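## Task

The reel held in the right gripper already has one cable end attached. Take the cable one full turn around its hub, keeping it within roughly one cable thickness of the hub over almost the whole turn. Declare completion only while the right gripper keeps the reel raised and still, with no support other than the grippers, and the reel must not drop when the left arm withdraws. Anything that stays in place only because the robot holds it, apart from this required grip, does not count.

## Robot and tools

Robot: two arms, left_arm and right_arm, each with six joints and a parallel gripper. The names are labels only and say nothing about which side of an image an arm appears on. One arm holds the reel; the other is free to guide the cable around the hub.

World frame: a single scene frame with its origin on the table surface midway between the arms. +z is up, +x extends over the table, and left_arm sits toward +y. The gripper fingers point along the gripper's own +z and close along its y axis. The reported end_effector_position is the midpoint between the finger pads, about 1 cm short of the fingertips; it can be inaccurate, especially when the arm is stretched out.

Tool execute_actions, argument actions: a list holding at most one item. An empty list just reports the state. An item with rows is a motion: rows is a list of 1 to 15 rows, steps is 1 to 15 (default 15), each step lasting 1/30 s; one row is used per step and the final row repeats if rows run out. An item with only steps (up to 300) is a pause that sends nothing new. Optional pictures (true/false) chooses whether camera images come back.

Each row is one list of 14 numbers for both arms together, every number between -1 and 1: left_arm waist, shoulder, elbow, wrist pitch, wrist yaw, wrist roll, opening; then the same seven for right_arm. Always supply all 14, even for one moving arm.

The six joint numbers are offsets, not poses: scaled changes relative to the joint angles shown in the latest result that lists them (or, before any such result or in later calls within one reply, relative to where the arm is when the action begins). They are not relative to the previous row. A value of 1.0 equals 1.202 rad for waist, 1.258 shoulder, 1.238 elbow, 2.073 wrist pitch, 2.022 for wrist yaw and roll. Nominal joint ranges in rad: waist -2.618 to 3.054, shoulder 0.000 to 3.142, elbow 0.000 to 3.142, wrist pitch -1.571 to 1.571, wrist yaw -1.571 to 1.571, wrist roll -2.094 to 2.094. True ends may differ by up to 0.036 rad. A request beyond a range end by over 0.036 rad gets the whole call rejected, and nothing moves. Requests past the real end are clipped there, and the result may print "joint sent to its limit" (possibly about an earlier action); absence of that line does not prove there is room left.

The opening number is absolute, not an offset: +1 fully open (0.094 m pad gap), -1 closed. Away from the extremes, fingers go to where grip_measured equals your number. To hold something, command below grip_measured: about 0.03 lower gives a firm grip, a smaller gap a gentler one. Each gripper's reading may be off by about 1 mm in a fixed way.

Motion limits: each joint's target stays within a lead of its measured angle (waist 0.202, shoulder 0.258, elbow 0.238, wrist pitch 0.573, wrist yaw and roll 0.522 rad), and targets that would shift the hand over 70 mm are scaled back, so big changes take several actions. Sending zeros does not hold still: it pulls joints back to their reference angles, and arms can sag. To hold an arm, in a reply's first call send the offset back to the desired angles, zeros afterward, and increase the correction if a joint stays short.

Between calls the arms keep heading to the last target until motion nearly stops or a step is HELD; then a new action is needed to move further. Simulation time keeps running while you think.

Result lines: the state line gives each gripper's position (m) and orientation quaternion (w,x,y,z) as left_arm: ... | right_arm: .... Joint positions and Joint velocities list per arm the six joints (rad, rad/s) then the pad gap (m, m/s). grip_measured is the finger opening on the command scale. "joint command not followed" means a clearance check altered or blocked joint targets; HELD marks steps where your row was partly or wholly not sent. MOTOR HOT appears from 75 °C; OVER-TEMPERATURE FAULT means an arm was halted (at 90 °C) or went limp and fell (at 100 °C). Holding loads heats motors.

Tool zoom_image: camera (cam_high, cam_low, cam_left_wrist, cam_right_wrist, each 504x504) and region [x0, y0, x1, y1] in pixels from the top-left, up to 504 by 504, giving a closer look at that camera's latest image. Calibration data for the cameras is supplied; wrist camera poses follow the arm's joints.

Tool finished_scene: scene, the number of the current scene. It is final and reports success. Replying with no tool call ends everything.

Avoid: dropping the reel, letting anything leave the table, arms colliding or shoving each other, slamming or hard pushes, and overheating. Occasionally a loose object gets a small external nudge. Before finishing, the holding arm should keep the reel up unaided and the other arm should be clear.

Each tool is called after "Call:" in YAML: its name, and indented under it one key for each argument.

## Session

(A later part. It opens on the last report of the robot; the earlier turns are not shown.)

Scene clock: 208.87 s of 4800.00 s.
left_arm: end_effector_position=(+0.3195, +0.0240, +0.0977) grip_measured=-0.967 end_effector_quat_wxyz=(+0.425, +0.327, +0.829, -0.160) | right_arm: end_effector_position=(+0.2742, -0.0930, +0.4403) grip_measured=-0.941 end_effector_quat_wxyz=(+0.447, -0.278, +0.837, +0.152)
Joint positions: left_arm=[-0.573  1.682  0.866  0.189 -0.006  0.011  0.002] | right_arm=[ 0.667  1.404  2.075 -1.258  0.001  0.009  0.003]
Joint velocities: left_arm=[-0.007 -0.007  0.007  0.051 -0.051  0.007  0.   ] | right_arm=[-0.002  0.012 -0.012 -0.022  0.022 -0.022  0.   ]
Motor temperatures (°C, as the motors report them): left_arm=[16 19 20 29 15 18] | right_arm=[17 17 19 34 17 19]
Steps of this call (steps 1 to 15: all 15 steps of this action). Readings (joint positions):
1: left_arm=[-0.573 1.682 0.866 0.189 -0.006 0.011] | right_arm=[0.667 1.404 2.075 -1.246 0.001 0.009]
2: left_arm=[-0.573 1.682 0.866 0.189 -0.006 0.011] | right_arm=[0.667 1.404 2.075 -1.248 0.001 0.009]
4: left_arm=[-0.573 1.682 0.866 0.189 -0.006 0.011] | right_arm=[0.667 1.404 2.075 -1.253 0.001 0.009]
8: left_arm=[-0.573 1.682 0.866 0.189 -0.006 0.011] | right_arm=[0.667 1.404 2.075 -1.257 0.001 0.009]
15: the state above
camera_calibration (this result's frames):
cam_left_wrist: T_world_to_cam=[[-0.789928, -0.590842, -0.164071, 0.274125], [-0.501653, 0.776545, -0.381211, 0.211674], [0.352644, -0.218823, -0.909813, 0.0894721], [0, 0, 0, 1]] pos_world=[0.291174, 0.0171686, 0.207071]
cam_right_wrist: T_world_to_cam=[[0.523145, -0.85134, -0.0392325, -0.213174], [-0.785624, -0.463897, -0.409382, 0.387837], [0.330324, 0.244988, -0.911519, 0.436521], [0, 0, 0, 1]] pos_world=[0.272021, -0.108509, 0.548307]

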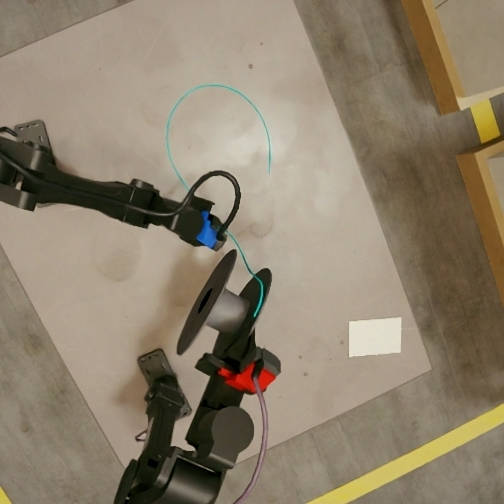

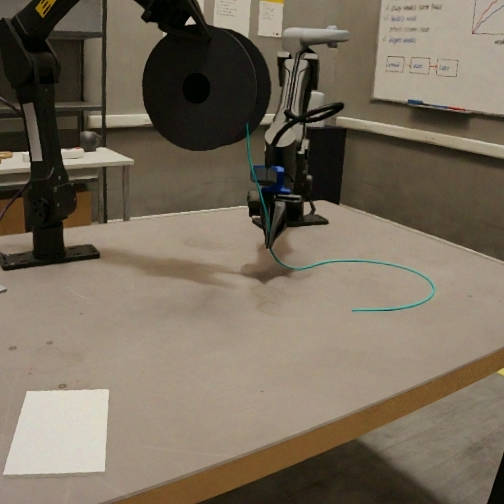

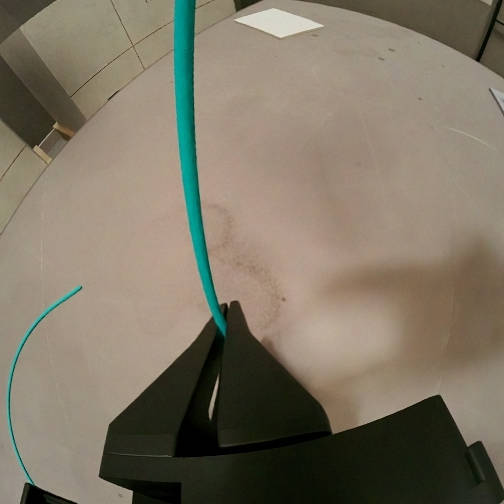

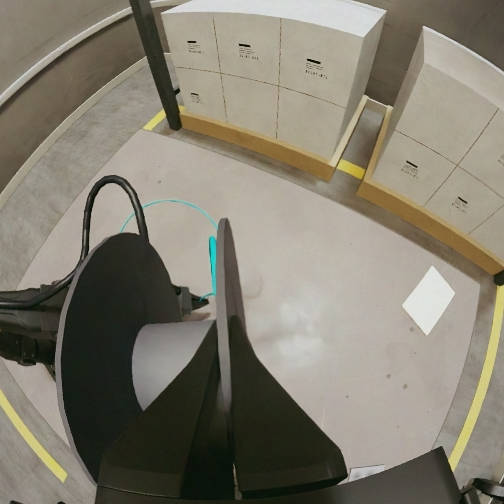

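Call:
execute_actions:
  actions:
    - {"rows":[[-0.03,0,0.02,0,0,-0.02,-1,0,0,0,0.024,0,0,-1],[-0.06,0,0.02,0,0,-0.04,-1,0,0,0,0.024,0,0,-1],[-0.09,0,0.02,0,0,-0.05,-1,0,0,0,0.024,0,0,-1],[-0.12,0,0.02,0,0,-0.07,-1,0,0,0,0.024,0,0,-1],[-0.15,0,0.02,0,0,-0.09,-1,0,0,0,0.024,0,0,-1],[-0.18,0,0.02,0,0,-0.11,-1,0,0,0,0.024,0,0,-1],[-0.21,0,0.02,0,0,-0.13,-1,0,0,0,0.024,0,0,-1],[-0.24,0,0.03,-0.01,0,-0.15,-1,0,0,0,0.024,0,0,-1],[-0.27,-0.01,0.05,-0.02,0,-0.17,-1,0,0,0,0.024,0,0,-1],[-0.30,-0.015,0.075,-0.035,0,-0.19,-1,0,0,0,0.024,0,0,-1],[-0.33,-0.025,0.1,-0.05,0,-0.21,-1,0,0,0,0.024,0,0,-1],[-0.37,-0.035,0.125,-0.07,0,-0.23,-1,0,0,0,0.024,0,0,-1],[-0.40,-0.045,0.15,-0.085,0,-0.25,-1,0,0,0,0.024,0,0,-1],[-0.44,-0.05,0.175,-0.1,0,-0.28,-1,0,0,0,0.024,0,0,-1],[-0.468,-0.057,0.198,-0.118,0,-0.3,-1,0,0,0,0.024,0,0,-1]],"steps":15}
  pictures: false

Call:
execute_actions:
  actions:
    - {"steps":30}

Scene clock: 248.77 s of 4800.00 s.
left_arm: end_effector_position=(+0.1455, -0.1163, +0.1357) grip_measured=-0.967 end_effector_quat_wxyz=(+0.323, +0.351, +0.813, -0.333) | right_arm: end_effector_position=(+0.2760, -0.0916, +0.4437) grip_measured=-0.941 end_effector_quat_wxyz=(+0.453, -0.277, +0.833, +0.155)
Joint positions: left_arm=[-1.051  1.675  1.009  0.061 -0.011 -0.4    0.002] | right_arm=[ 0.667  1.404  2.075 -1.242  0.001  0.009  0.003]
Joint velocities: left_arm=[-1.033 -0.183  0.867 -0.725  0.007 -1.15  -0.001] | right_arm=[ 0.002 -0.017 -0.002 -0.007  0.051 -0.037 -0.001]
Motor temperatures (°C, as the motors report them): left_arm=[16 20 21 29 15 18] | right_arm=[17 17 19 35 17 19]
Steps of this call (steps 1 to 15: the robot went on to your last target; steps 16 to 200: nothing new was sent; then 32.73 s passed at rest; steps 201 to 215: all 15 steps of this action). Readings (joint positions):
201: left_arm=[-0.575 1.682 0.866 0.189 -0.008 0.006] | right_arm=[0.667 1.404 2.075 -1.258 0.001 0.009]
202: left_arm=[-0.583 1.682 0.866 0.189 -0.011 -0.005] | right_arm=[0.667 1.404 2.075 -1.255 0.001 0.009]
204: left_arm=[-0.626 1.682 0.866 0.189 -0.017 -0.038] | right_arm=[0.667 1.404 2.075 -1.249 0.001 0.009]
208: left_arm=[-0.784 1.682 0.866 0.189 -0.016 -0.147] | right_arm=[0.667 1.404 2.075 -1.243 0.001 0.009]
215: the state above

Scene clock: 249.77 s of 4800.00 s.
left_arm: end_effector_position=(+0.1017, -0.1325, +0.1730) grip_measured=-0.967 end_effector_quat_wxyz=(+0.277, +0.312, +0.822, -0.388) | right_arm: end_effector_position=(+0.2760, -0.0915, +0.4439) grip_measured=-0.941 end_effector_quat_wxyz=(+0.454, -0.277, +0.833, +0.155)
Joint positions: left_arm=[-1.144  1.625  1.089 -0.041 -0.    -0.588  0.002] | right_arm=[ 0.667  1.404  2.075 -1.241  0.001  0.009  0.003]
Joint velocities: left_arm=[ 0.012 -0.002  0.007 -0.022 -0.051  0.007  0.   ] | right_arm=[-0.002  0.017  0.002 -0.037  0.066  0.007 -0.   ]
Motor temperatures (°C, as the motors report them): left_arm=[16 20 21 29 15 18] | right_arm=[17 17 19 35 17 19]
Steps of this call (steps 1 to 30: the robot went on to your last target). Readings (joint positions):
1: left_arm=[-1.086 1.667 1.036 0.041 -0.009 -0.437] | right_arm=[0.667 1.404 2.075 -1.242 0.001 0.009]
2: left_arm=[-1.115 1.658 1.058 0.030 -0.006 -0.467] | right_arm=[0.667 1.404 2.075 -1.242 0.001 0.009]
4: left_arm=[-1.148 1.638 1.082 0.020 0.002 -0.510] | right_arm=[0.667 1.404 2.075 -1.242 0.001 0.009]
8: left_arm=[-1.146 1.625 1.089 0.000 0.002 -0.556] | right_arm=[0.667 1.404 2.075 -1.241 0.001 0.009]
30: the state above
All arms were judged still, so your last target was given up. Only a new action makes them travel on or press farther. Fingers that are still opening or closing keep moving.
camera_calibration (this result's frames):
cam_left_wrist: T_world_to_cam=[[-0.86864, -0.375619, 0.323072, -0.0257842], [-0.486836, 0.768137, -0.41588, 0.256057], [-0.091951, -0.518533, -0.850099, 0.195714], [0, 0, 0, 1]] pos_world=[0.120257, -0.104888, 0.281195]
cam_right_wrist: T_world_to_cam=[[0.523692, -0.850923, -0.0409459, -0.212152], [-0.77993, -0.459556, -0.424874, 0.39712], [0.342718, 0.254438, -0.904326, 0.433063], [0, 0, 0, 1]] pos_world=[0.272409, -0.108214, 0.551669]

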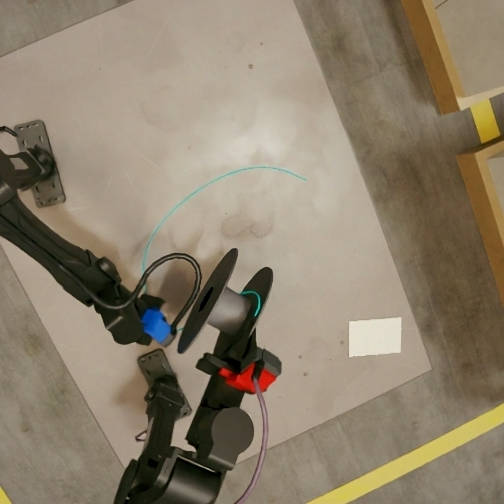

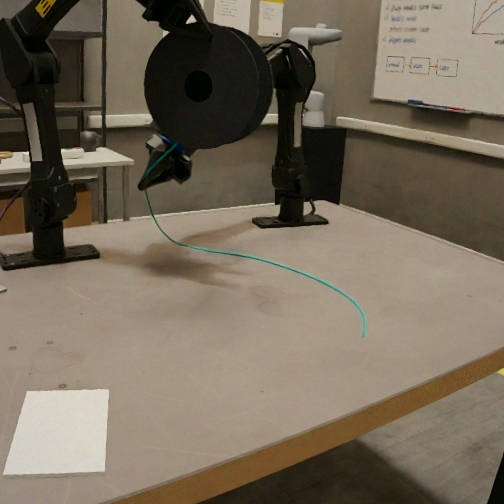

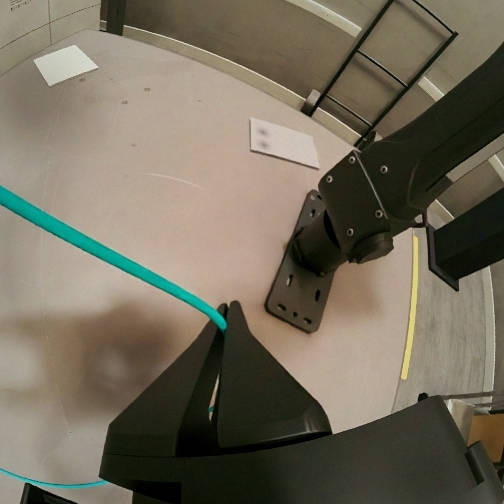

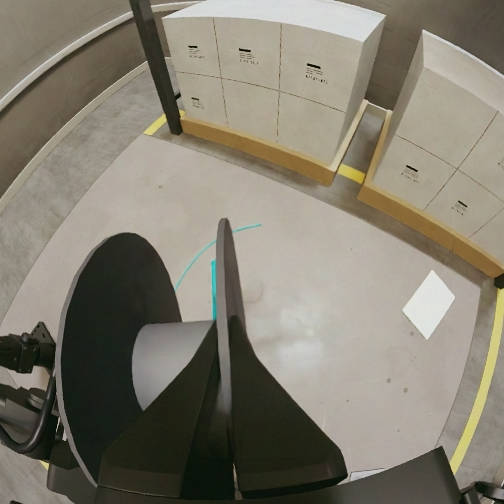

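Call:
execute_actions:
  actions:
    - {"rows":[[0,-0.015,0.04,-0.01,0,0,-1,0,0,0,0.016,0,0,-1],[0,-0.03,0.06,-0.02,0,0,-1,0,0,0,0.016,0,0,-1],[0,-0.04,0.08,-0.03,0,0,-1,0,0,0,0.016,0,0,-1],[0,-0.05,0.1,-0.04,0,0,-1,0,0,0,0.016,0,0,-1],[0,-0.06,0.12,-0.05,0,0,-1,0,0,0,0.016,0,0,-1],[0,-0.075,0.14,-0.06,0,0,-1,0,0,0,0.016,0,0,-1],[0,-0.085,0.16,-0.07,0,0,-1,0,0,0,0.016,0,0,-1],[0,-0.1,0.18,-0.075,0,0,-1,0,0,0,0.016,0,0,-1],[0,-0.11,0.2,-0.085,0,0,-1,0,0,0,0.016,0,0,-1],[0,-0.12,0.22,-0.095,0,0,-1,0,0,0,0.016,0,0,-1],[0,-0.135,0.24,-0.1,0,0,-1,0,0,0,0.016,0,0,-1],[0,-0.145,0.26,-0.11,0,0,-1,0,0,0,0.016,0,0,-1],[0,-0.157,0.284,-0.119,0,0,-1,0,0,0,0.016,0,0,-1]],"steps":15}
  pictures: false

Call:
execute_actions:
  actions:
    - {"steps":25}

Scene clock: 267.33 s of 4800.00 s.
left_arm: end_effector_position=(+0.1006, -0.1281, +0.3482) grip_measured=-0.967 end_effector_quat_wxyz=(+0.344, +0.286, +0.753, -0.483) | right_arm: end_effector_position=(+0.2762, -0.0914, +0.4443) grip_measured=-0.941 end_effector_quat_wxyz=(+0.455, -0.277, +0.832, +0.155)
Joint positions: left_arm=[-1.144  1.468  1.39  -0.223 -0.    -0.589  0.002] | right_arm=[ 0.667  1.404  2.075 -1.239  0.001  0.009  0.003]
Joint velocities: left_arm=[-0.002 -0.481  0.584 -0.095 -0.051 -0.051  0.001] | right_arm=[-0.007  0.017 -0.007 -0.051 -0.022 -0.051  0.001]
Motor temperatures (°C, as the motors report them): left_arm=[16 21 21 29 15 18] | right_arm=[17 17 19 36 17 19]
Steps of this call (steps 1 to 180: nothing new was sent; then 11.07 s passed at rest; steps 181 to 195: all 15 steps of this action). Readings (joint positions):
181: left_arm=[-1.144 1.625 1.089 -0.042 -0.000 -0.589] | right_arm=[0.667 1.404 2.075 -1.241 0.001 0.009]
182: left_arm=[-1.144 1.625 1.094 -0.049 -0.000 -0.589] | right_arm=[0.667 1.404 2.075 -1.241 0.001 0.009]
184: left_arm=[-1.144 1.623 1.121 -0.081 -0.000 -0.589] | right_arm=[0.667 1.404 2.075 -1.241 0.001 0.009]
188: left_arm=[-1.144 1.586 1.210 -0.142 -0.000 -0.589] | right_arm=[0.667 1.404 2.075 -1.240 0.001 0.009]
195: the state above

Scene clock: 268.17 s of 4800.00 s.
left_arm: end_effector_position=(+0.0974, -0.1159, +0.3707) grip_measured=-0.967 end_effector_quat_wxyz=(+0.350, +0.283, +0.747, -0.490) | right_arm: end_effector_position=(+0.2762, -0.0914, +0.4443) grip_measured=-0.941 end_effector_quat_wxyz=(+0.455, -0.277, +0.832, +0.155)
Joint positions: left_arm=[-1.144  1.428  1.425 -0.275 -0.    -0.589  0.002] | right_arm=[ 0.667  1.404  2.075 -1.239  0.001  0.009  0.003]
Joint velocities: left_arm=[ 0.002 -0.002  0.007 -0.022 -0.066 -0.095 -0.001] | right_arm=[-0.017  0.022 -0.017 -0.022  0.11   0.051  0.   ]
Motor temperatures (°C, as the motors report them): left_arm=[16 21 21 29 15 18] | right_arm=[17 17 19 36 17 19]
Steps of this call (steps 1 to 25: the robot went on to your last target). Readings (joint positions):
1: left_arm=[-1.144 1.453 1.406 -0.224 -0.000 -0.589] | right_arm=[0.667 1.404 2.075 -1.239 0.001 0.009]
2: left_arm=[-1.144 1.441 1.416 -0.224 -0.000 -0.589] | right_arm=[0.667 1.404 2.075 -1.239 0.001 0.009]
4: left_arm=[-1.144 1.428 1.425 -0.224 -0.000 -0.589] | right_arm=[0.667 1.404 2.075 -1.239 0.001 0.009]
8: left_arm=[-1.144 1.428 1.425 -0.255 -0.000 -0.589] | right_arm=[0.667 1.404 2.075 -1.239 0.001 0.009]
25: the state above
camera_calibration (this result's frames):
cam_left_wrist: T_world_to_cam=[[-0.894231, -0.27761, 0.351118, -0.0837451], [-0.446315, 0.612544, -0.652374, 0.389093], [-0.0339697, -0.740083, -0.671658, 0.274489], [0, 0, 0, 1]] pos_world=[0.108095, -0.0584401, 0.467601]
cam_right_wrist: T_world_to_cam=[[0.523755, -0.850875, -0.0411355, -0.212038], [-0.779284, -0.459063, -0.426588, 0.398147], [0.344089, 0.255484, -0.90351, 0.432669], [0, 0, 0, 1]] pos_world=[0.272449, -0.108183, 0.552043]

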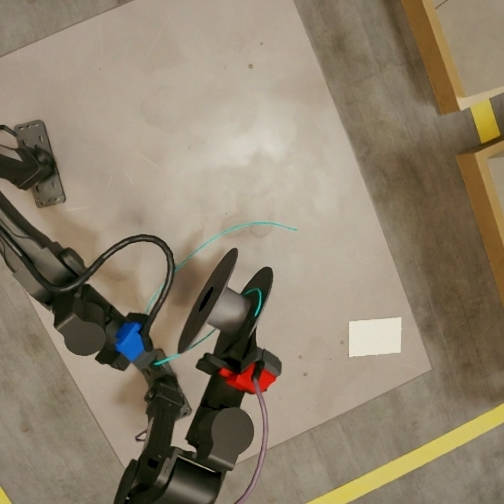

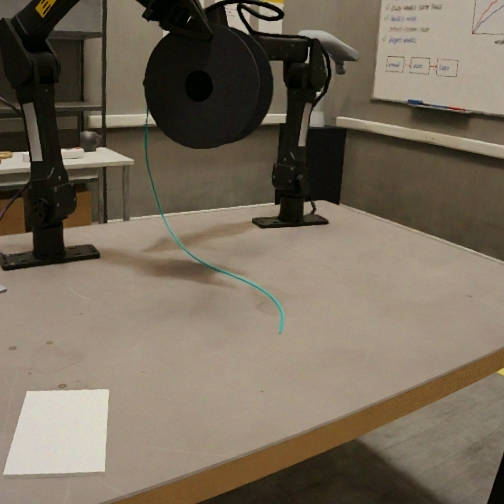

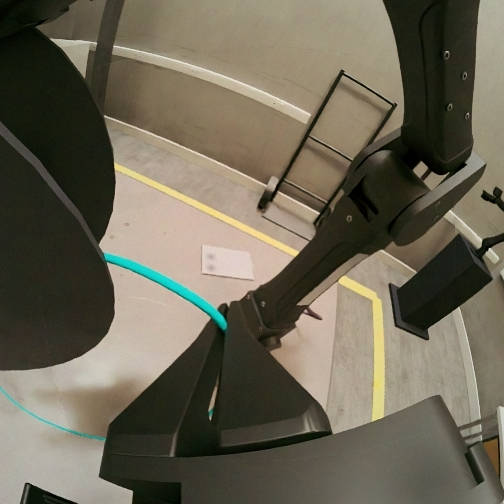

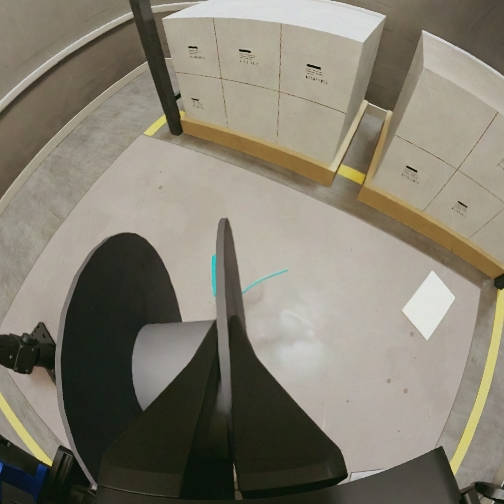

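Call:
execute_actions:
  actions:
    - {"rows":[[0,0,0.03,0.01,0,-0.02,-1,0,0,0,0.016,0,0,-1],[0,0,0.05,0.01,0,-0.04,-1,0,0,0,0.016,0,0,-1],[0,0,0.07,0.01,0,-0.06,-1,0,0,0,0.016,0,0,-1],[0,0,0.09,0.01,0,-0.08,-1,0,0,0,0.016,0,0,-1],[0.01,0,0.11,0.01,0,-0.1,-1,0,0,0,0.016,0,0,-1],[0.02,0,0.13,0.015,0,-0.13,-1,0,0,0,0.016,0,0,-1],[0.03,0,0.15,0.015,0,-0.16,-1,0,0,0,0.016,0,0,-1],[0.04,0,0.17,0.015,0,-0.19,-1,0,0,0,0.016,0,0,-1],[0.05,0,0.19,0.018,0,-0.22,-1,0,0,0,0.016,0,0,-1],[0.06,0,0.21,0.018,0,-0.25,-1,0,0,0,0.016,0,0,-1],[0.07,0,0.22,0.018,0,-0.28,-1,0,0,0,0.016,0,0,-1],[0.084,0,0.23,0.018,0,-0.3,-1,0,0,0,0.016,0,0,-1]],"steps":15}
  pictures: false

Call:
execute_actions:
  actions:
    - {"steps":25}

Scene clock: 291.03 s of 4800.00 s.
left_arm: end_effector_position=(+0.1380, -0.0916, +0.4951) grip_measured=-0.966 end_effector_quat_wxyz=(+0.289, +0.045, +0.709, -0.641) | right_arm: end_effector_position=(+0.2766, -0.0907, +0.4454) grip_measured=-0.941 end_effector_quat_wxyz=(+0.457, -0.277, +0.831, +0.156)
Joint positions: left_arm=[-1.046  1.434  1.679 -0.255 -0.005 -1.083  0.002] | right_arm=[ 0.667  1.404  2.075 -1.234 -0.     0.009  0.003]
Joint velocities: left_arm=[ 0.144  0.007  0.056 -0.066 -0.051 -0.813 -0.   ] | right_arm=[-0.012 -0.002  0.012  0.022  0.022 -0.037 -0.   ]
Motor temperatures (°C, as the motors report them): left_arm=[16 20 21 30 15 18] | right_arm=[17 17 19 37 17 19]
Steps of this call (steps 1 to 15: the robot went on to your last target; steps 16 to 200: nothing new was sent; then 15.70 s passed at rest; steps 201 to 215: all 15 steps of this action). Readings (joint positions):
201: left_arm=[-1.144 1.428 1.425 -0.276 -0.000 -0.593] | right_arm=[0.667 1.404 2.075 -1.239 0.001 0.009]
202: left_arm=[-1.144 1.428 1.427 -0.276 -0.000 -0.605] | right_arm=[0.667 1.404 2.075 -1.239 0.001 0.009]
204: left_arm=[-1.144 1.430 1.448 -0.279 -0.000 -0.644] | right_arm=[0.667 1.404 2.075 -1.239 0.001 0.009]
208: left_arm=[-1.132 1.434 1.543 -0.280 0.002 -0.781] | right_arm=[0.667 1.404 2.075 -1.238 0.001 0.009]
215: the state above

Scene clock: 291.87 s of 4800.00 s.
left_arm: end_effector_position=(+0.1394, -0.0911, +0.4951) grip_measured=-0.966 end_effector_quat_wxyz=(+0.256, +0.006, +0.711, -0.655) | right_arm: end_effector_position=(+0.2768, -0.0906, +0.4456) grip_measured=-0.941 end_effector_quat_wxyz=(+0.457, -0.277, +0.831, +0.157)
Joint positions: left_arm=[-1.043  1.434  1.679 -0.255 -0.005 -1.19   0.002] | right_arm=[ 0.667  1.404  2.075 -1.233 -0.     0.009  0.003]
Joint velocities: left_arm=[-0.002  0.027  0.017 -0.022 -0.007 -0.007 -0.   ] | right_arm=[-0.017  0.022  0.002 -0.007  0.051  0.066 -0.001]
Motor temperatures (°C, as the motors report them): left_arm=[16 20 21 30 15 18] | right_arm=[17 17 19 37 17 19]
Steps of this call (steps 1 to 25: the robot went on to your last target). Readings (joint positions):
1: left_arm=[-1.043 1.434 1.679 -0.255 -0.006 -1.105] | right_arm=[0.667 1.404 2.075 -1.233 -0.000 0.009]
2: left_arm=[-1.043 1.434 1.679 -0.255 -0.006 -1.122] | right_arm=[0.667 1.404 2.075 -1.233 -0.000 0.009]
4: left_arm=[-1.043 1.434 1.679 -0.255 -0.005 -1.147] | right_arm=[0.667 1.404 2.075 -1.233 -0.000 0.009]
8: left_arm=[-1.043 1.434 1.679 -0.255 -0.005 -1.172] | right_arm=[0.667 1.404 2.075 -1.233 -0.000 0.009]
25: the state above
camera_calibration (this result's frames):
cam_left_wrist: T_world_to_cam=[[-0.553821, -0.15855, 0.817401, -0.35045], [-0.826257, 0.225931, -0.515998, 0.423969], [-0.102865, -0.961154, -0.256129, 0.16153], [0, 0, 0, 1]] pos_world=[0.172836, 0.00390311, 0.546598]
cam_right_wrist: T_world_to_cam=[[0.525045, -0.850008, -0.0425882, -0.211257], [-0.776692, -0.458098, -0.432315, 0.401398], [0.347962, 0.260063, -0.900716, 0.431627], [0, 0, 0, 1]] pos_world=[0.272492, -0.107941, 0.553307]

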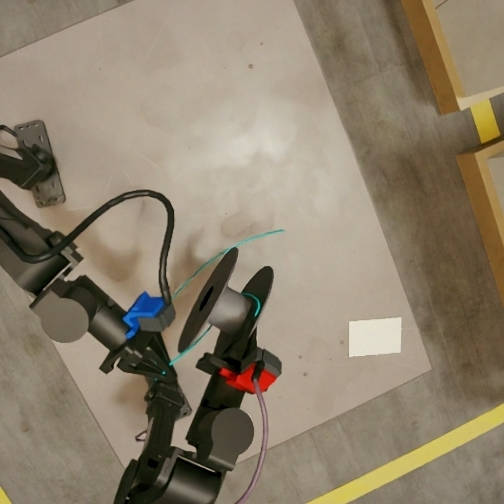

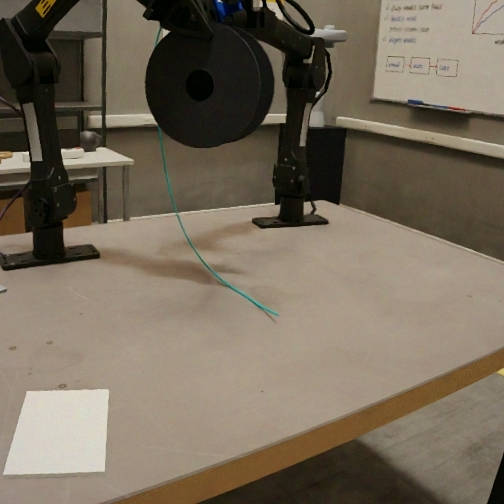

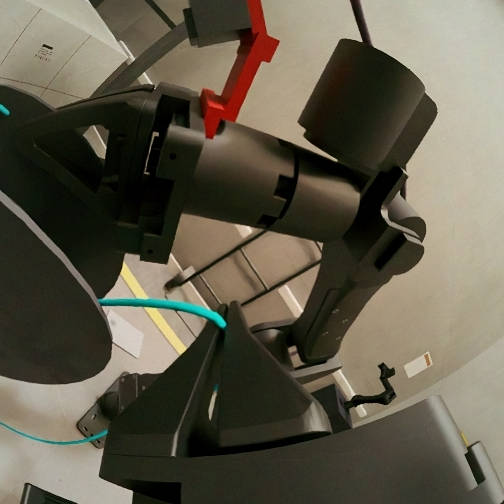

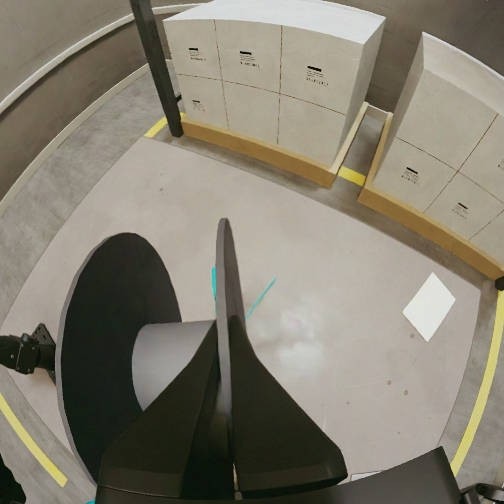

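Call:
execute_actions:
  actions:
    - {"rows":[[0.01,-0.02,-0.01,0.01,0,-0.02,-1,0,0,0,0.014,0,0,-1],[0.02,-0.035,-0.03,0.015,0,-0.05,-1,0,0,0,0.014,0,0,-1],[0.035,-0.05,-0.05,0.02,0,-0.08,-1,0,0,0,0.014,0,0,-1],[0.05,-0.065,-0.07,0.025,0,-0.11,-1,0,0,0,0.014,0,0,-1],[0.065,-0.08,-0.09,0.03,0,-0.14,-1,0,0,0,0.014,0,0,-1],[0.08,-0.09,-0.11,0.035,0,-0.17,-1,0,0,0,0.014,0,0,-1],[0.095,-0.1,-0.125,0.04,0,-0.2,-1,0,0,0,0.014,0,0,-1],[0.11,-0.11,-0.14,0.046,0,-0.23,-1,0,0,0,0.014,0,0,-1],[0.125,-0.115,-0.15,0.046,0,-0.26,-1,0,0,0,0.014,0,0,-1],[0.14,-0.115,-0.157,0.046,0,-0.29,-1,0,0,0,0.014,0,0,-1],[0.16,-0.115,-0.157,0.046,0,-0.32,-1,0,0,0,0.014,0,0,-1],[0.177,-0.115,-0.157,0.046,0,-0.35,-1,0,0,0,0.014,0,0,-1]],"steps":15}
  pictures: false

Call:
execute_actions:
  actions:
    - {"steps":25}

Scene clock: 312.77 s of 4800.00 s.
left_arm: end_effector_position=(+0.2010, -0.0366, +0.4748) grip_measured=-0.966 end_effector_quat_wxyz=(+0.113, -0.252, +0.664, -0.695) | right_arm: end_effector_position=(+0.2798, -0.0883, +0.4479) grip_measured=-0.941 end_effector_quat_wxyz=(+0.462, -0.276, +0.828, +0.159)
Joint positions: left_arm=[-0.853  1.32   1.498 -0.186  0.023 -1.772  0.002] | right_arm=[ 0.667  1.409  2.075 -1.215 -0.     0.009  0.003]
Joint velocities: left_arm=[ 0.056  0.002 -0.007  0.095  0.066 -0.842  0.001] | right_arm=[-0.012  0.051  0.007  0.125 -0.051 -0.037 -0.001]
Motor temperatures (°C, as the motors report them): left_arm=[16 20 22 32 15 18] | right_arm=[17 17 19 38 17 19]
Steps of this call (steps 1 to 15: the robot went on to your last target; steps 16 to 200: nothing new was sent; then 13.73 s passed at rest; steps 201 to 215: all 15 steps of this action). Readings (joint positions):
201: left_arm=[-1.043 1.434 1.679 -0.255 -0.005 -1.195] | right_arm=[0.667 1.404 2.075 -1.233 -0.000 0.009]
202: left_arm=[-1.041 1.433 1.675 -0.252 -0.005 -1.209] | right_arm=[0.667 1.404 2.075 -1.233 -0.000 0.009]
204: left_arm=[-1.027 1.416 1.645 -0.239 -0.002 -1.264] | right_arm=[0.667 1.404 2.075 -1.233 -0.000 0.009]
208: left_arm=[-0.954 1.353 1.551 -0.219 -0.001 -1.438] | right_arm=[0.667 1.404 2.075 -1.233 -0.000 0.009]
215: the state above

Scene clock: 313.60 s of 4800.00 s.
left_arm: end_effector_position=(+0.2020, -0.0360, +0.4764) grip_measured=-0.966 end_effector_quat_wxyz=(-0.072, +0.292, -0.645, +0.703) | right_arm: end_effector_position=(+0.2804, -0.0879, +0.4475) grip_measured=-0.941 end_effector_quat_wxyz=(+0.462, -0.276, +0.828, +0.158)
Joint positions: left_arm=[-0.85   1.32   1.498 -0.18   0.023 -1.894  0.002] | right_arm=[ 0.667  1.411  2.075 -1.214 -0.     0.009  0.003]
Joint velocities: left_arm=[-0.002 -0.007 -0.012  0.037  0.007 -0.066 -0.001] | right_arm=[-0.012 -0.017 -0.002 -0.022  0.007 -0.022 -0.001]
Motor temperatures (°C, as the motors report them): left_arm=[16 20 22 32 15 18] | right_arm=[17 17 19 38 17 19]
Steps of this call (steps 1 to 25: the robot went on to your last target). Readings (joint positions):
1: left_arm=[-0.852 1.320 1.498 -0.184 0.023 -1.797] | right_arm=[0.667 1.410 2.075 -1.214 -0.000 0.009]
2: left_arm=[-0.851 1.320 1.498 -0.183 0.023 -1.816] | right_arm=[0.667 1.411 2.075 -1.214 -0.000 0.009]
4: left_arm=[-0.850 1.320 1.498 -0.181 0.023 -1.845] | right_arm=[0.667 1.411 2.075 -1.214 -0.000 0.009]
8: left_arm=[-0.850 1.320 1.498 -0.180 0.023 -1.874] | right_arm=[0.667 1.411 2.075 -1.214 -0.000 0.009]
25: the state above
camera_calibration (this result's frames):
cam_left_wrist: T_world_to_cam=[[0.0508677, 0.0936719, 0.994303, -0.489096], [-0.998669, -0.00371991, 0.0514415, 0.209859], [0.00851734, -0.995596, 0.093358, 0.0259149], [0, 0, 0, 1]] pos_world=[0.234238, 0.072396, 0.473095]
cam_right_wrist: T_world_to_cam=[[0.525286, -0.849782, -0.0441026, -0.2101], [-0.77262, -0.454589, -0.443179, 0.410328], [0.356557, 0.26687, -0.895348, 0.427086], [0, 0, 0, 1]] pos_world=[0.27511, -0.105986, 0.554973]

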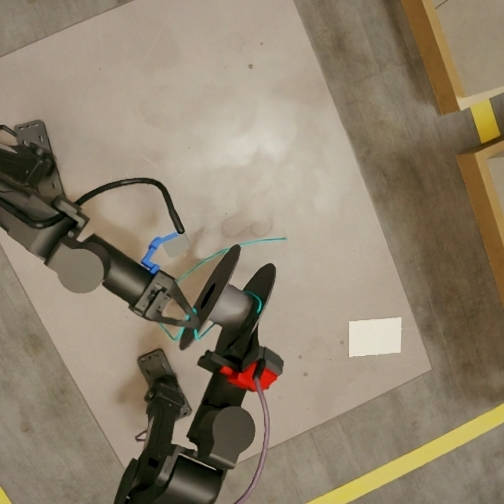

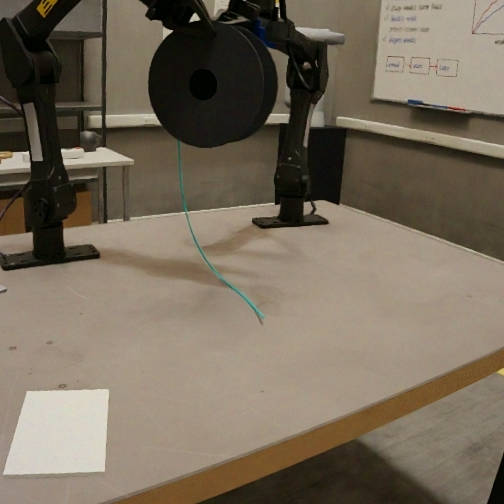

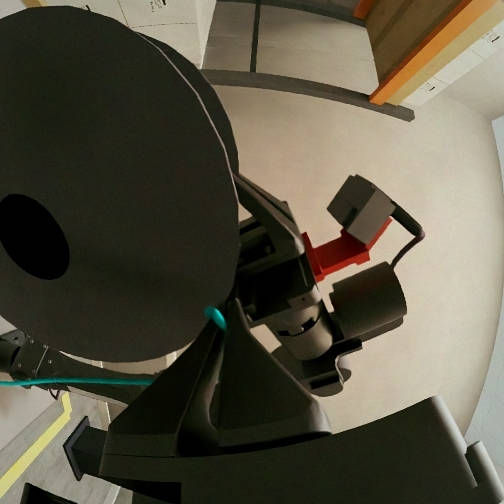

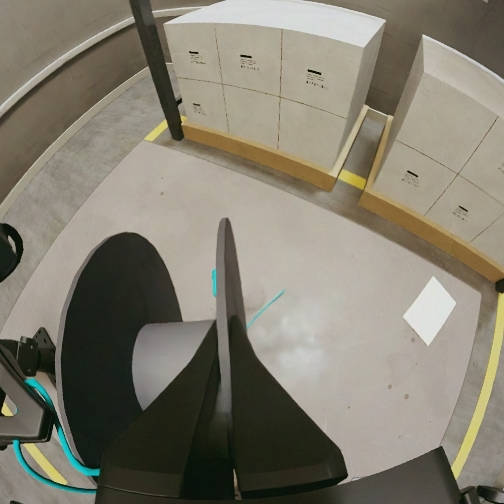

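Call:
execute_actions:
  actions:
    - {"rows":[[-0.01,0,0.02,0.01,0,0,-0.92,0,0,0,0,0,0,-1],[-0.02,0,0.03,0.02,0,0,-0.92,0,0,0,0,0,0,-1],[-0.03,0,0.04,0.03,0,0,-0.92,0,0,0,0,0,0,-1],[-0.035,0.01,0.05,0.035,0,0,-0.92,0,0,0,0,0,0,-1],[-0.035,0.02,0.06,0.04,0,0,-0.92,0,0,0,0,0,0,-1],[-0.035,0.03,0.07,0.045,0,0,-0.92,0,0,0,0,0,0,-1],[-0.035,0.04,0.08,0.05,0,0,-0.92,0,0,0,0,0,0,-1],[-0.035,0.048,0.09,0.058,0,0,-0.92,0,0,0,0,0,0,-1]],"steps":15}
  pictures: false

Call:
execute_actions:
  actions:
    - {"steps":15}

Scene clock: 342.20 s of 4800.00 s.
left_arm: end_effector_position=(+0.1935, -0.0520, +0.5103) grip_measured=-0.923 end_effector_quat_wxyz=(-0.063, +0.265, -0.615, +0.740) | right_arm: end_effector_position=(+0.2792, -0.0888, +0.4451) grip_measured=-0.941 end_effector_quat_wxyz=(+0.457, -0.276, +0.831, +0.157)
Joint positions: left_arm=[-0.885  1.371  1.571 -0.097  0.024 -1.894  0.004] | right_arm=[ 0.667  1.411  2.075 -1.226 -0.     0.009  0.003]
Joint velocities: left_arm=[-0.002  0.017 -0.002  0.051 -0.051 -0.051 -0.001] | right_arm=[-0.012  0.002  0.002  0.022  0.051 -0.022  0.   ]
Motor temperatures (°C, as the motors report them): left_arm=[17 21 20 33 15 18] | right_arm=[17 18 19 38 17 19]
Steps of this call (steps 1 to 15: the robot went on to your last target; steps 16 to 200: nothing new was sent; then 21.43 s passed at rest; steps 201 to 215: all 15 steps of this action). Readings (joint positions):
201: left_arm=[-0.851 1.320 1.498 -0.180 0.024 -1.894] | right_arm=[0.667 1.411 2.075 -1.214 -0.000 0.009]
202: left_arm=[-0.853 1.320 1.498 -0.179 0.024 -1.894] | right_arm=[0.667 1.411 2.075 -1.216 -0.000 0.009]
204: left_arm=[-0.865 1.321 1.501 -0.170 0.024 -1.894] | right_arm=[0.667 1.411 2.075 -1.220 -0.000 0.009]
208: left_arm=[-0.885 1.348 1.548 -0.138 0.024 -1.894] | right_arm=[0.667 1.411 2.075 -1.226 -0.000 0.009]
215: the state above

Scene clock: 342.70 s of 4800.00 s.
left_arm: end_effector_position=(+0.1935, -0.0520, +0.5112) grip_measured=-0.923 end_effector_quat_wxyz=(-0.063, +0.264, -0.614, +0.741) | right_arm: end_effector_position=(+0.2792, -0.0888, +0.4451) grip_measured=-0.941 end_effector_quat_wxyz=(+0.457, -0.276, +0.831, +0.157)
Joint positions: left_arm=[-0.885  1.372  1.571 -0.093  0.024 -1.894  0.004] | right_arm=[ 0.667  1.411  2.075 -1.226 -0.     0.009  0.003]
Joint velocities: left_arm=[-0.002 -0.007 -0.017  0.007 -0.066  0.007  0.001] | right_arm=[-0.002 -0.002  0.002 -0.007  0.022  0.037 -0.   ]
Motor temperatures (°C, as the motors report them): left_arm=[17 21 20 33 15 18] | right_arm=[17 18 19 38 17 19]
Steps of this call (steps 1 to 15: the robot went on to your last target). Readings (joint positions):
1: left_arm=[-0.885 1.372 1.571 -0.097 0.024 -1.894] | right_arm=[0.667 1.411 2.075 -1.226 -0.000 0.009]
2: left_arm=[-0.885 1.372 1.571 -0.096 0.024 -1.894] | right_arm=[0.667 1.411 2.075 -1.226 -0.000 0.009]
4: left_arm=[-0.885 1.372 1.571 -0.095 0.024 -1.894] | right_arm=[0.667 1.411 2.075 -1.226 -0.000 0.009]
8: left_arm=[-0.885 1.372 1.571 -0.093 0.024 -1.894] | right_arm=[0.667 1.411 2.075 -1.226 -0.000 0.009]
15: the state above
All arms were judged still, so your last target was given up. Only a new action makes them travel on or press farther. Fingers that are still opening or closing keep moving.
camera_calibration (this result's frames):
cam_left_wrist: T_world_to_cam=[[0.00166197, 0.185261, 0.982688, -0.501551], [-0.999413, 0.0339342, -0.00470718, 0.230347], [-0.0342188, -0.982103, 0.185208, -0.0312132], [0, 0, 0, 1]] pos_world=[0.229977, 0.0544465, 0.499733]
cam_right_wrist: T_world_to_cam=[[0.52489, -0.850084, -0.0429838, -0.210768], [-0.776607, -0.457629, -0.432964, 0.404216], [0.348385, 0.26064, -0.900386, 0.429564], [0, 0, 0, 1]] pos_world=[0.274893, -0.106151, 0.552724]

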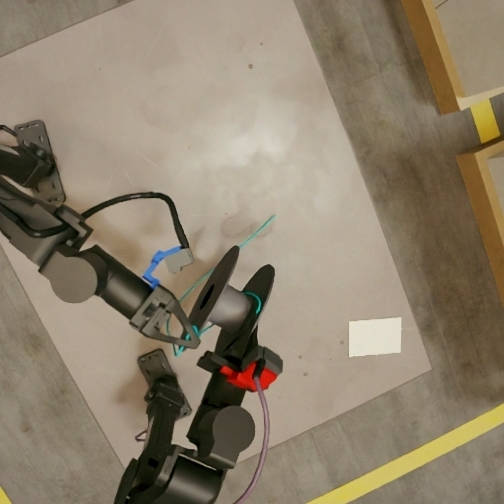

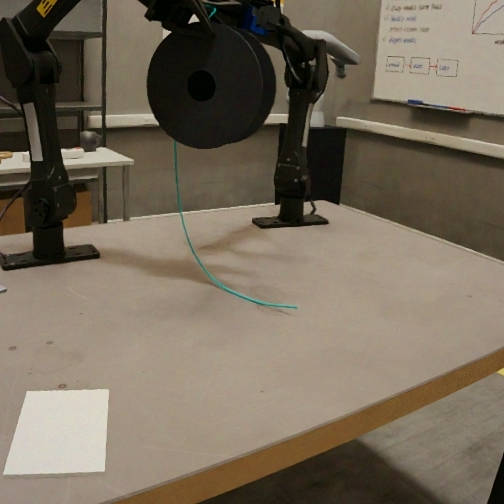

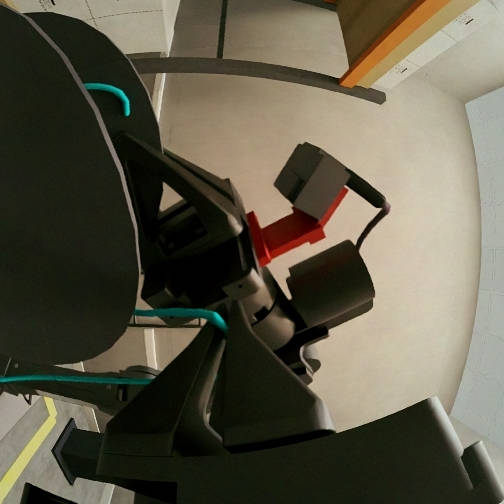

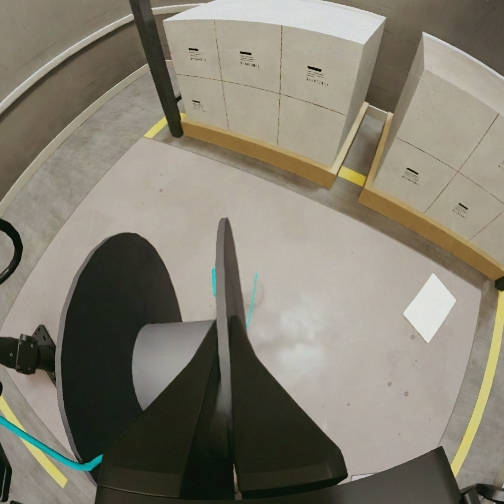

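Call:
execute_actions:
  actions:
    - {"rows":[[0.01,0,0.03,0.015,0,0,-0.92,0,0,0,0.008,0,0,-1],[0.02,0,0.03,0.015,0,0,-0.92,0,0,0,0.008,0,0,-1],[0.03,0,0.03,0.015,0,0,-0.92,0,0,0,0.008,0,0,-1],[0.04,0,0.03,0.015,0,0,-0.92,0,0,0,0.008,0,0,-1],[0.05,0,0.03,0.015,0,0,-0.92,0,0,0,0.008,0,0,-1],[0.06,0,0.03,0.015,0,0,-0.92,0,0,0,0.008,0,0,-1],[0.07,0,0.03,0.015,0,0,-0.92,0,0,0,0.008,0,0,-1],[0.08,0,0.03,0.015,0,0,-0.92,0,0,0,0.008,0,0,-1],[0.09,0,0.03,0.015,0,0,-0.92,0,0,0,0.008,0,0,-1],[0.1,0,0.03,0.015,0,0,-0.92,0,0,0,0.008,0,0,-1],[0.11,0,0.03,0.015,0,0,-0.92,0,0,0,0.008,0,0,-1],[0.12,0,0.03,0.015,0,0,-0.92,0,0,0,0.008,0,0,-1]],"steps":15}
  pictures: false

Call:
execute_actions:
  actions:
    - {"steps":12}

Scene clock: 355.33 s of 4800.00 s.
left_arm: end_effector_position=(+0.2406, -0.0218, +0.5109) grip_measured=-0.922 end_effector_quat_wxyz=(-0.108, +0.301, -0.597, +0.735) | right_arm: end_effector_position=(+0.2807, -0.0866, +0.4491) grip_measured=-0.941 end_effector_quat_wxyz=(+0.465, -0.276, +0.826, +0.161)
Joint positions: left_arm=[-0.755  1.372  1.571 -0.094  0.032 -1.894  0.004] | right_arm=[ 0.667  1.411  2.075 -1.207 -0.005  0.009  0.003]
Joint velocities: left_arm=[ 0.061  0.002 -0.017 -0.066 -0.007  0.037  0.002] | right_arm=[-0.012 -0.017  0.007 -0.007 -0.066 -0.051  0.   ]
Motor temperatures (°C, as the motors report them): left_arm=[16 20 22 34 15 18] | right_arm=[17 18 19 38 17 19]
Steps of this call (steps 1 to 240: nothing new was sent; then 4.13 s passed at rest; steps 241 to 255: all 15 steps of this action). Readings (joint positions):
241: left_arm=[-0.885 1.372 1.571 -0.093 0.024 -1.894] | right_arm=[0.667 1.411 2.075 -1.226 -0.000 0.009]
242: left_arm=[-0.884 1.372 1.571 -0.093 0.024 -1.894] | right_arm=[0.667 1.411 2.075 -1.226 -0.000 0.009]
244: left_arm=[-0.872 1.372 1.571 -0.093 0.025 -1.894] | right_arm=[0.667 1.411 2.075 -1.226 -0.000 0.009]
248: left_arm=[-0.822 1.372 1.571 -0.093 0.026 -1.894] | right_arm=[0.667 1.411 2.075 -1.226 -0.000 0.009]
255: the state above

Scene clock: 355.73 s of 4800.00 s.
left_arm: end_effector_position=(+0.2405, -0.0219, +0.5109) grip_measured=-0.922 end_effector_quat_wxyz=(-0.108, +0.300, -0.598, +0.736) | right_arm: end_effector_position=(+0.2810, -0.0863, +0.4497) grip_measured=-0.941 end_effector_quat_wxyz=(+0.466, -0.276, +0.825, +0.162)
Joint positions: left_arm=[-0.755  1.372  1.571 -0.094  0.035 -1.894  0.004] | right_arm=[ 0.667  1.411  2.075 -1.203 -0.005  0.009  0.003]
Joint velocities: left_arm=[-0.007 -0.002 -0.012 -0.007 -0.051  0.007  0.001] | right_arm=[-0.012  0.002 -0.012  0.037  0.007 -0.051 -0.001]
Motor temperatures (°C, as the motors report them): left_arm=[16 20 22 34 15 18] | right_arm=[17 18 19 38 17 19]
Steps of this call (steps 1 to 12: the robot went on to your last target). Readings (joint positions):
1: left_arm=[-0.755 1.372 1.571 -0.094 0.033 -1.894] | right_arm=[0.667 1.411 2.075 -1.204 -0.005 0.009]
2: left_arm=[-0.755 1.372 1.571 -0.094 0.034 -1.894] | right_arm=[0.667 1.411 2.075 -1.203 -0.005 0.009]
4: left_arm=[-0.755 1.372 1.571 -0.094 0.035 -1.894] | right_arm=[0.667 1.411 2.075 -1.203 -0.005 0.009]
8: left_arm=[-0.755 1.372 1.571 -0.094 0.035 -1.894] | right_arm=[0.667 1.411 2.075 -1.203 -0.005 0.009]
12: the state above
camera_calibration (this result's frames):
cam_left_wrist: T_world_to_cam=[[-0.0206807, 0.182548, 0.982979, -0.501771], [-0.996333, -0.0854099, -0.00510028, 0.273096], [0.0830251, -0.97948, 0.183645, -0.0272519], [0, 0, 0, 1]] pos_world=[0.26398, 0.0882299, 0.499628]
cam_right_wrist: T_world_to_cam=[[0.529203, -0.847155, -0.047675, -0.208254], [-0.767588, -0.45404, -0.452391, 0.415241], [0.361599, 0.276001, -0.890545, 0.425722], [0, 0, 0, 1]] pos_world=[0.275002, -0.105387, 0.557047]

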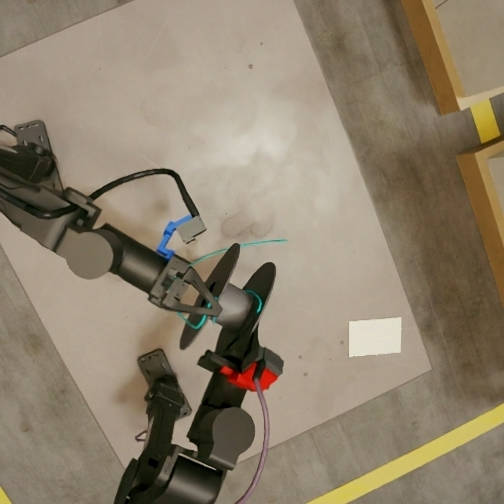

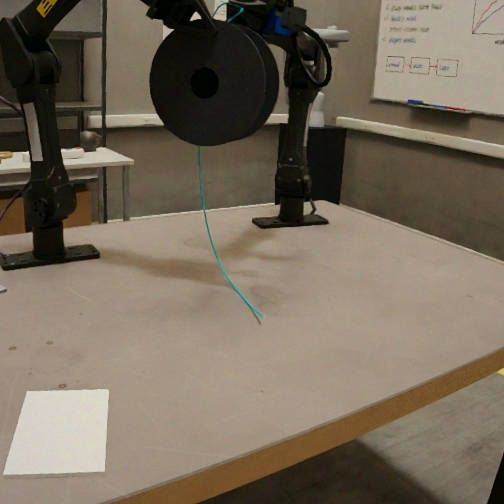

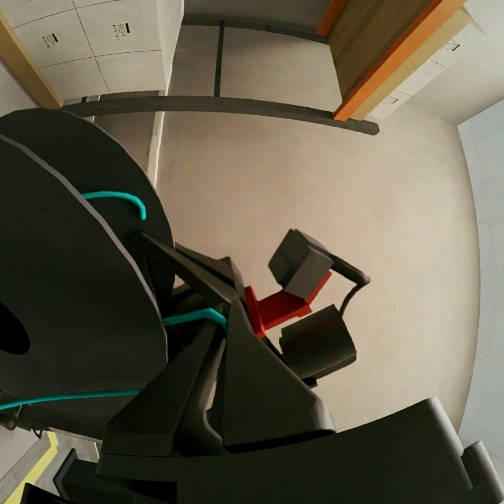

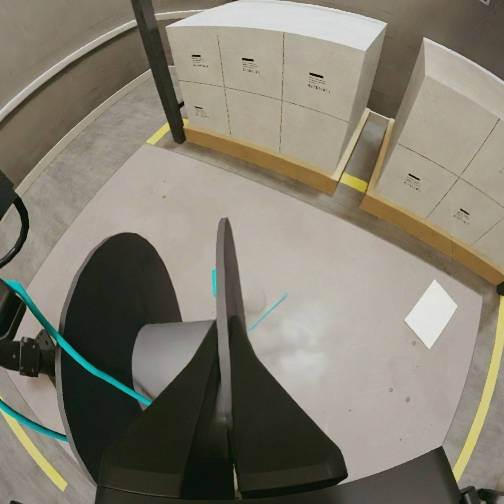

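Call:
execute_actions:
  actions:
    - {"rows":[[0.01,0.005,0.03,0.015,0,0,-0.89,0,0,0,0,0,0,-1],[0.02,0.01,0.03,0.015,0,0,-0.89,0,0,0,0,0,0,-1],[0.03,0.015,0.03,0.015,0,0,-0.89,0,0,0,0,0,0,-1],[0.04,0.02,0.03,0.015,0,0,-0.89,0,0,0,0,0,0,-1],[0.05,0.025,0.03,0.015,0,0,-0.89,0,0,0,0,0,0,-1],[0.06,0.03,0.03,0.015,0,0,-0.89,0,0,0,0,0,0,-1],[0.07,0.035,0.03,0.015,0,0,-0.89,0,0,0,0,0,0,-1],[0.08,0.035,0.03,0.015,0,0,-0.89,0,0,0,0,0,0,-1],[0.09,0.035,0.03,0.015,0,0,-0.89,0,0,0,0,0,0,-1],[0.1,0.035,0.03,0.015,0,0,-0.89,0,0,0,0,0,0,-1],[0.11,0.035,0.03,0.015,0,0,-0.89,0,0,0,0,0,0,-1],[0.12,0.035,0.03,0.015,0,0,-0.89,0,0,0,0,0,0,-1],[0.13,0.035,0.03,0.015,0,0,-0.89,0,0,0,0,0,0,-1]],"steps":15}
  pictures: false

Call:
execute_actions:
  actions:
    - {"steps":12}

Scene clock: 363.47 s of 4800.00 s.
left_arm: end_effector_position=(+0.2938, -0.0035, +0.4858) grip_measured=-0.892 end_effector_quat_wxyz=(-0.139, +0.340, -0.602, +0.709) | right_arm: end_effector_position=(+0.2839, -0.0840, +0.4561) grip_measured=-0.941 end_effector_quat_wxyz=(+0.478, -0.273, +0.818, +0.167)
Joint positions: left_arm=[-0.626  1.424  1.571 -0.103  0.066 -1.895  0.005] | right_arm=[ 0.667  1.411  2.075 -1.174 -0.006  0.01   0.003]
Joint velocities: left_arm=[ 0.129 -0.002 -0.022 -0.051  0.095 -0.051 -0.   ] | right_arm=[-0.002 -0.012  0.007  0.11   0.037 -0.081 -0.001]
Motor temperatures (°C, as the motors report them): left_arm=[16 20 22 34 15 18] | right_arm=[17 18 19 38 17 19]
Steps of this call (steps 1 to 15: the robot went on to your last target; steps 16 to 217: nothing new was sent; steps 218 to 232: all 15 steps of this action). Readings (joint positions):
218: left_arm=[-0.755 1.372 1.571 -0.094 0.036 -1.894] | right_arm=[0.667 1.411 2.075 -1.203 -0.005 0.009]
219: left_arm=[-0.753 1.372 1.571 -0.094 0.037 -1.894] | right_arm=[0.667 1.411 2.075 -1.203 -0.005 0.009]
221: left_arm=[-0.744 1.374 1.571 -0.094 0.043 -1.894] | right_arm=[0.667 1.411 2.075 -1.203 -0.006 0.009]
225: left_arm=[-0.696 1.398 1.571 -0.094 0.046 -1.894] | right_arm=[0.667 1.411 2.075 -1.203 -0.006 0.009]
232: the state above

Scene clock: 363.87 s of 4800.00 s.
left_arm: end_effector_position=(+0.2944, -0.0029, +0.4857) grip_measured=-0.892 end_effector_quat_wxyz=(-0.138, +0.340, -0.602, +0.709) | right_arm: end_effector_position=(+0.2844, -0.0837, +0.4572) grip_measured=-0.941 end_effector_quat_wxyz=(+0.480, -0.273, +0.817, +0.167)
Joint positions: left_arm=[-0.623  1.424  1.571 -0.104  0.072 -1.895  0.005] | right_arm=[ 0.667  1.411  2.075 -1.169 -0.005  0.01   0.003]
Joint velocities: left_arm=[-0.002  0.012  0.007  0.037  0.051 -0.051  0.001] | right_arm=[-0.007  0.007 -0.007 -0.095 -0.007 -0.007 -0.   ]
Motor temperatures (°C, as the motors report them): left_arm=[16 20 22 34 15 18] | right_arm=[17 18 19 38 17 19]
Steps of this call (steps 1 to 12: the robot went on to your last target). Readings (joint positions):
1: left_arm=[-0.623 1.424 1.571 -0.104 0.069 -1.895] | right_arm=[0.667 1.411 2.075 -1.170 -0.006 0.010]
2: left_arm=[-0.623 1.424 1.571 -0.104 0.070 -1.895] | right_arm=[0.667 1.411 2.075 -1.168 -0.006 0.010]
4: left_arm=[-0.623 1.424 1.571 -0.104 0.071 -1.895] | right_arm=[0.667 1.411 2.075 -1.169 -0.005 0.010]
8: left_arm=[-0.623 1.424 1.571 -0.104 0.072 -1.895] | right_arm=[0.667 1.411 2.075 -1.169 -0.005 0.010]
12: the state above
camera_calibration (this result's frames):
cam_left_wrist: T_world_to_cam=[[0.00295083, 0.13386, 0.990996, -0.490342], [-0.983277, -0.180064, 0.0272502, 0.308464], [0.182091, -0.974504, 0.13109, -0.0121813], [0, 0, 0, 1]] pos_world=[0.306971, 0.10931, 0.479118]
cam_right_wrist: T_world_to_cam=[[0.529897, -0.846455, -0.0521945, -0.20557], [-0.755399, -0.443129, -0.482711, 0.433751], [0.385464, 0.295215, -0.874223, 0.417777], [0, 0, 0, 1]] pos_world=[0.275548, -0.105132, 0.563878]

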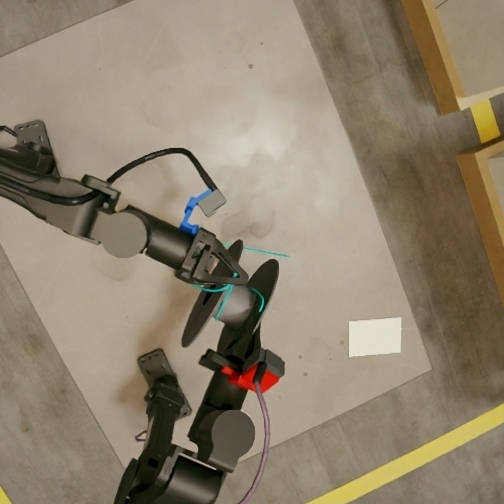

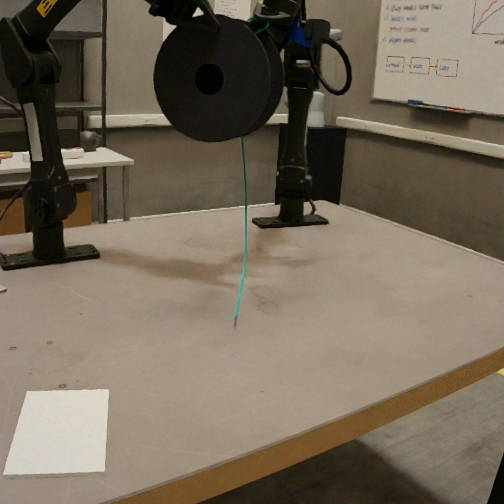

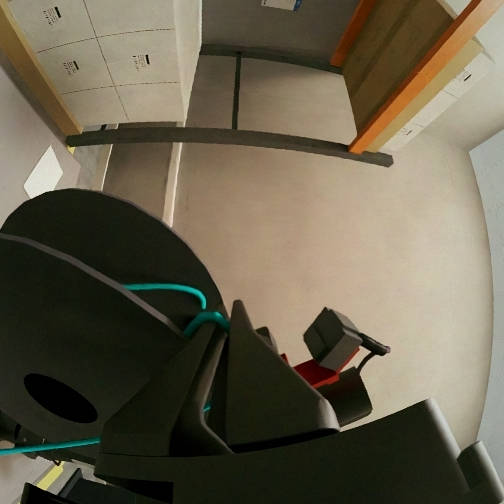

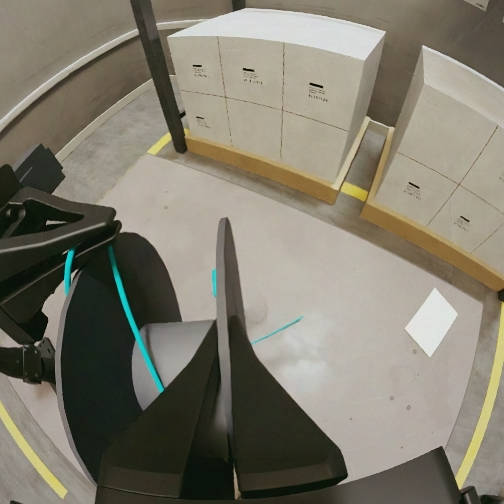

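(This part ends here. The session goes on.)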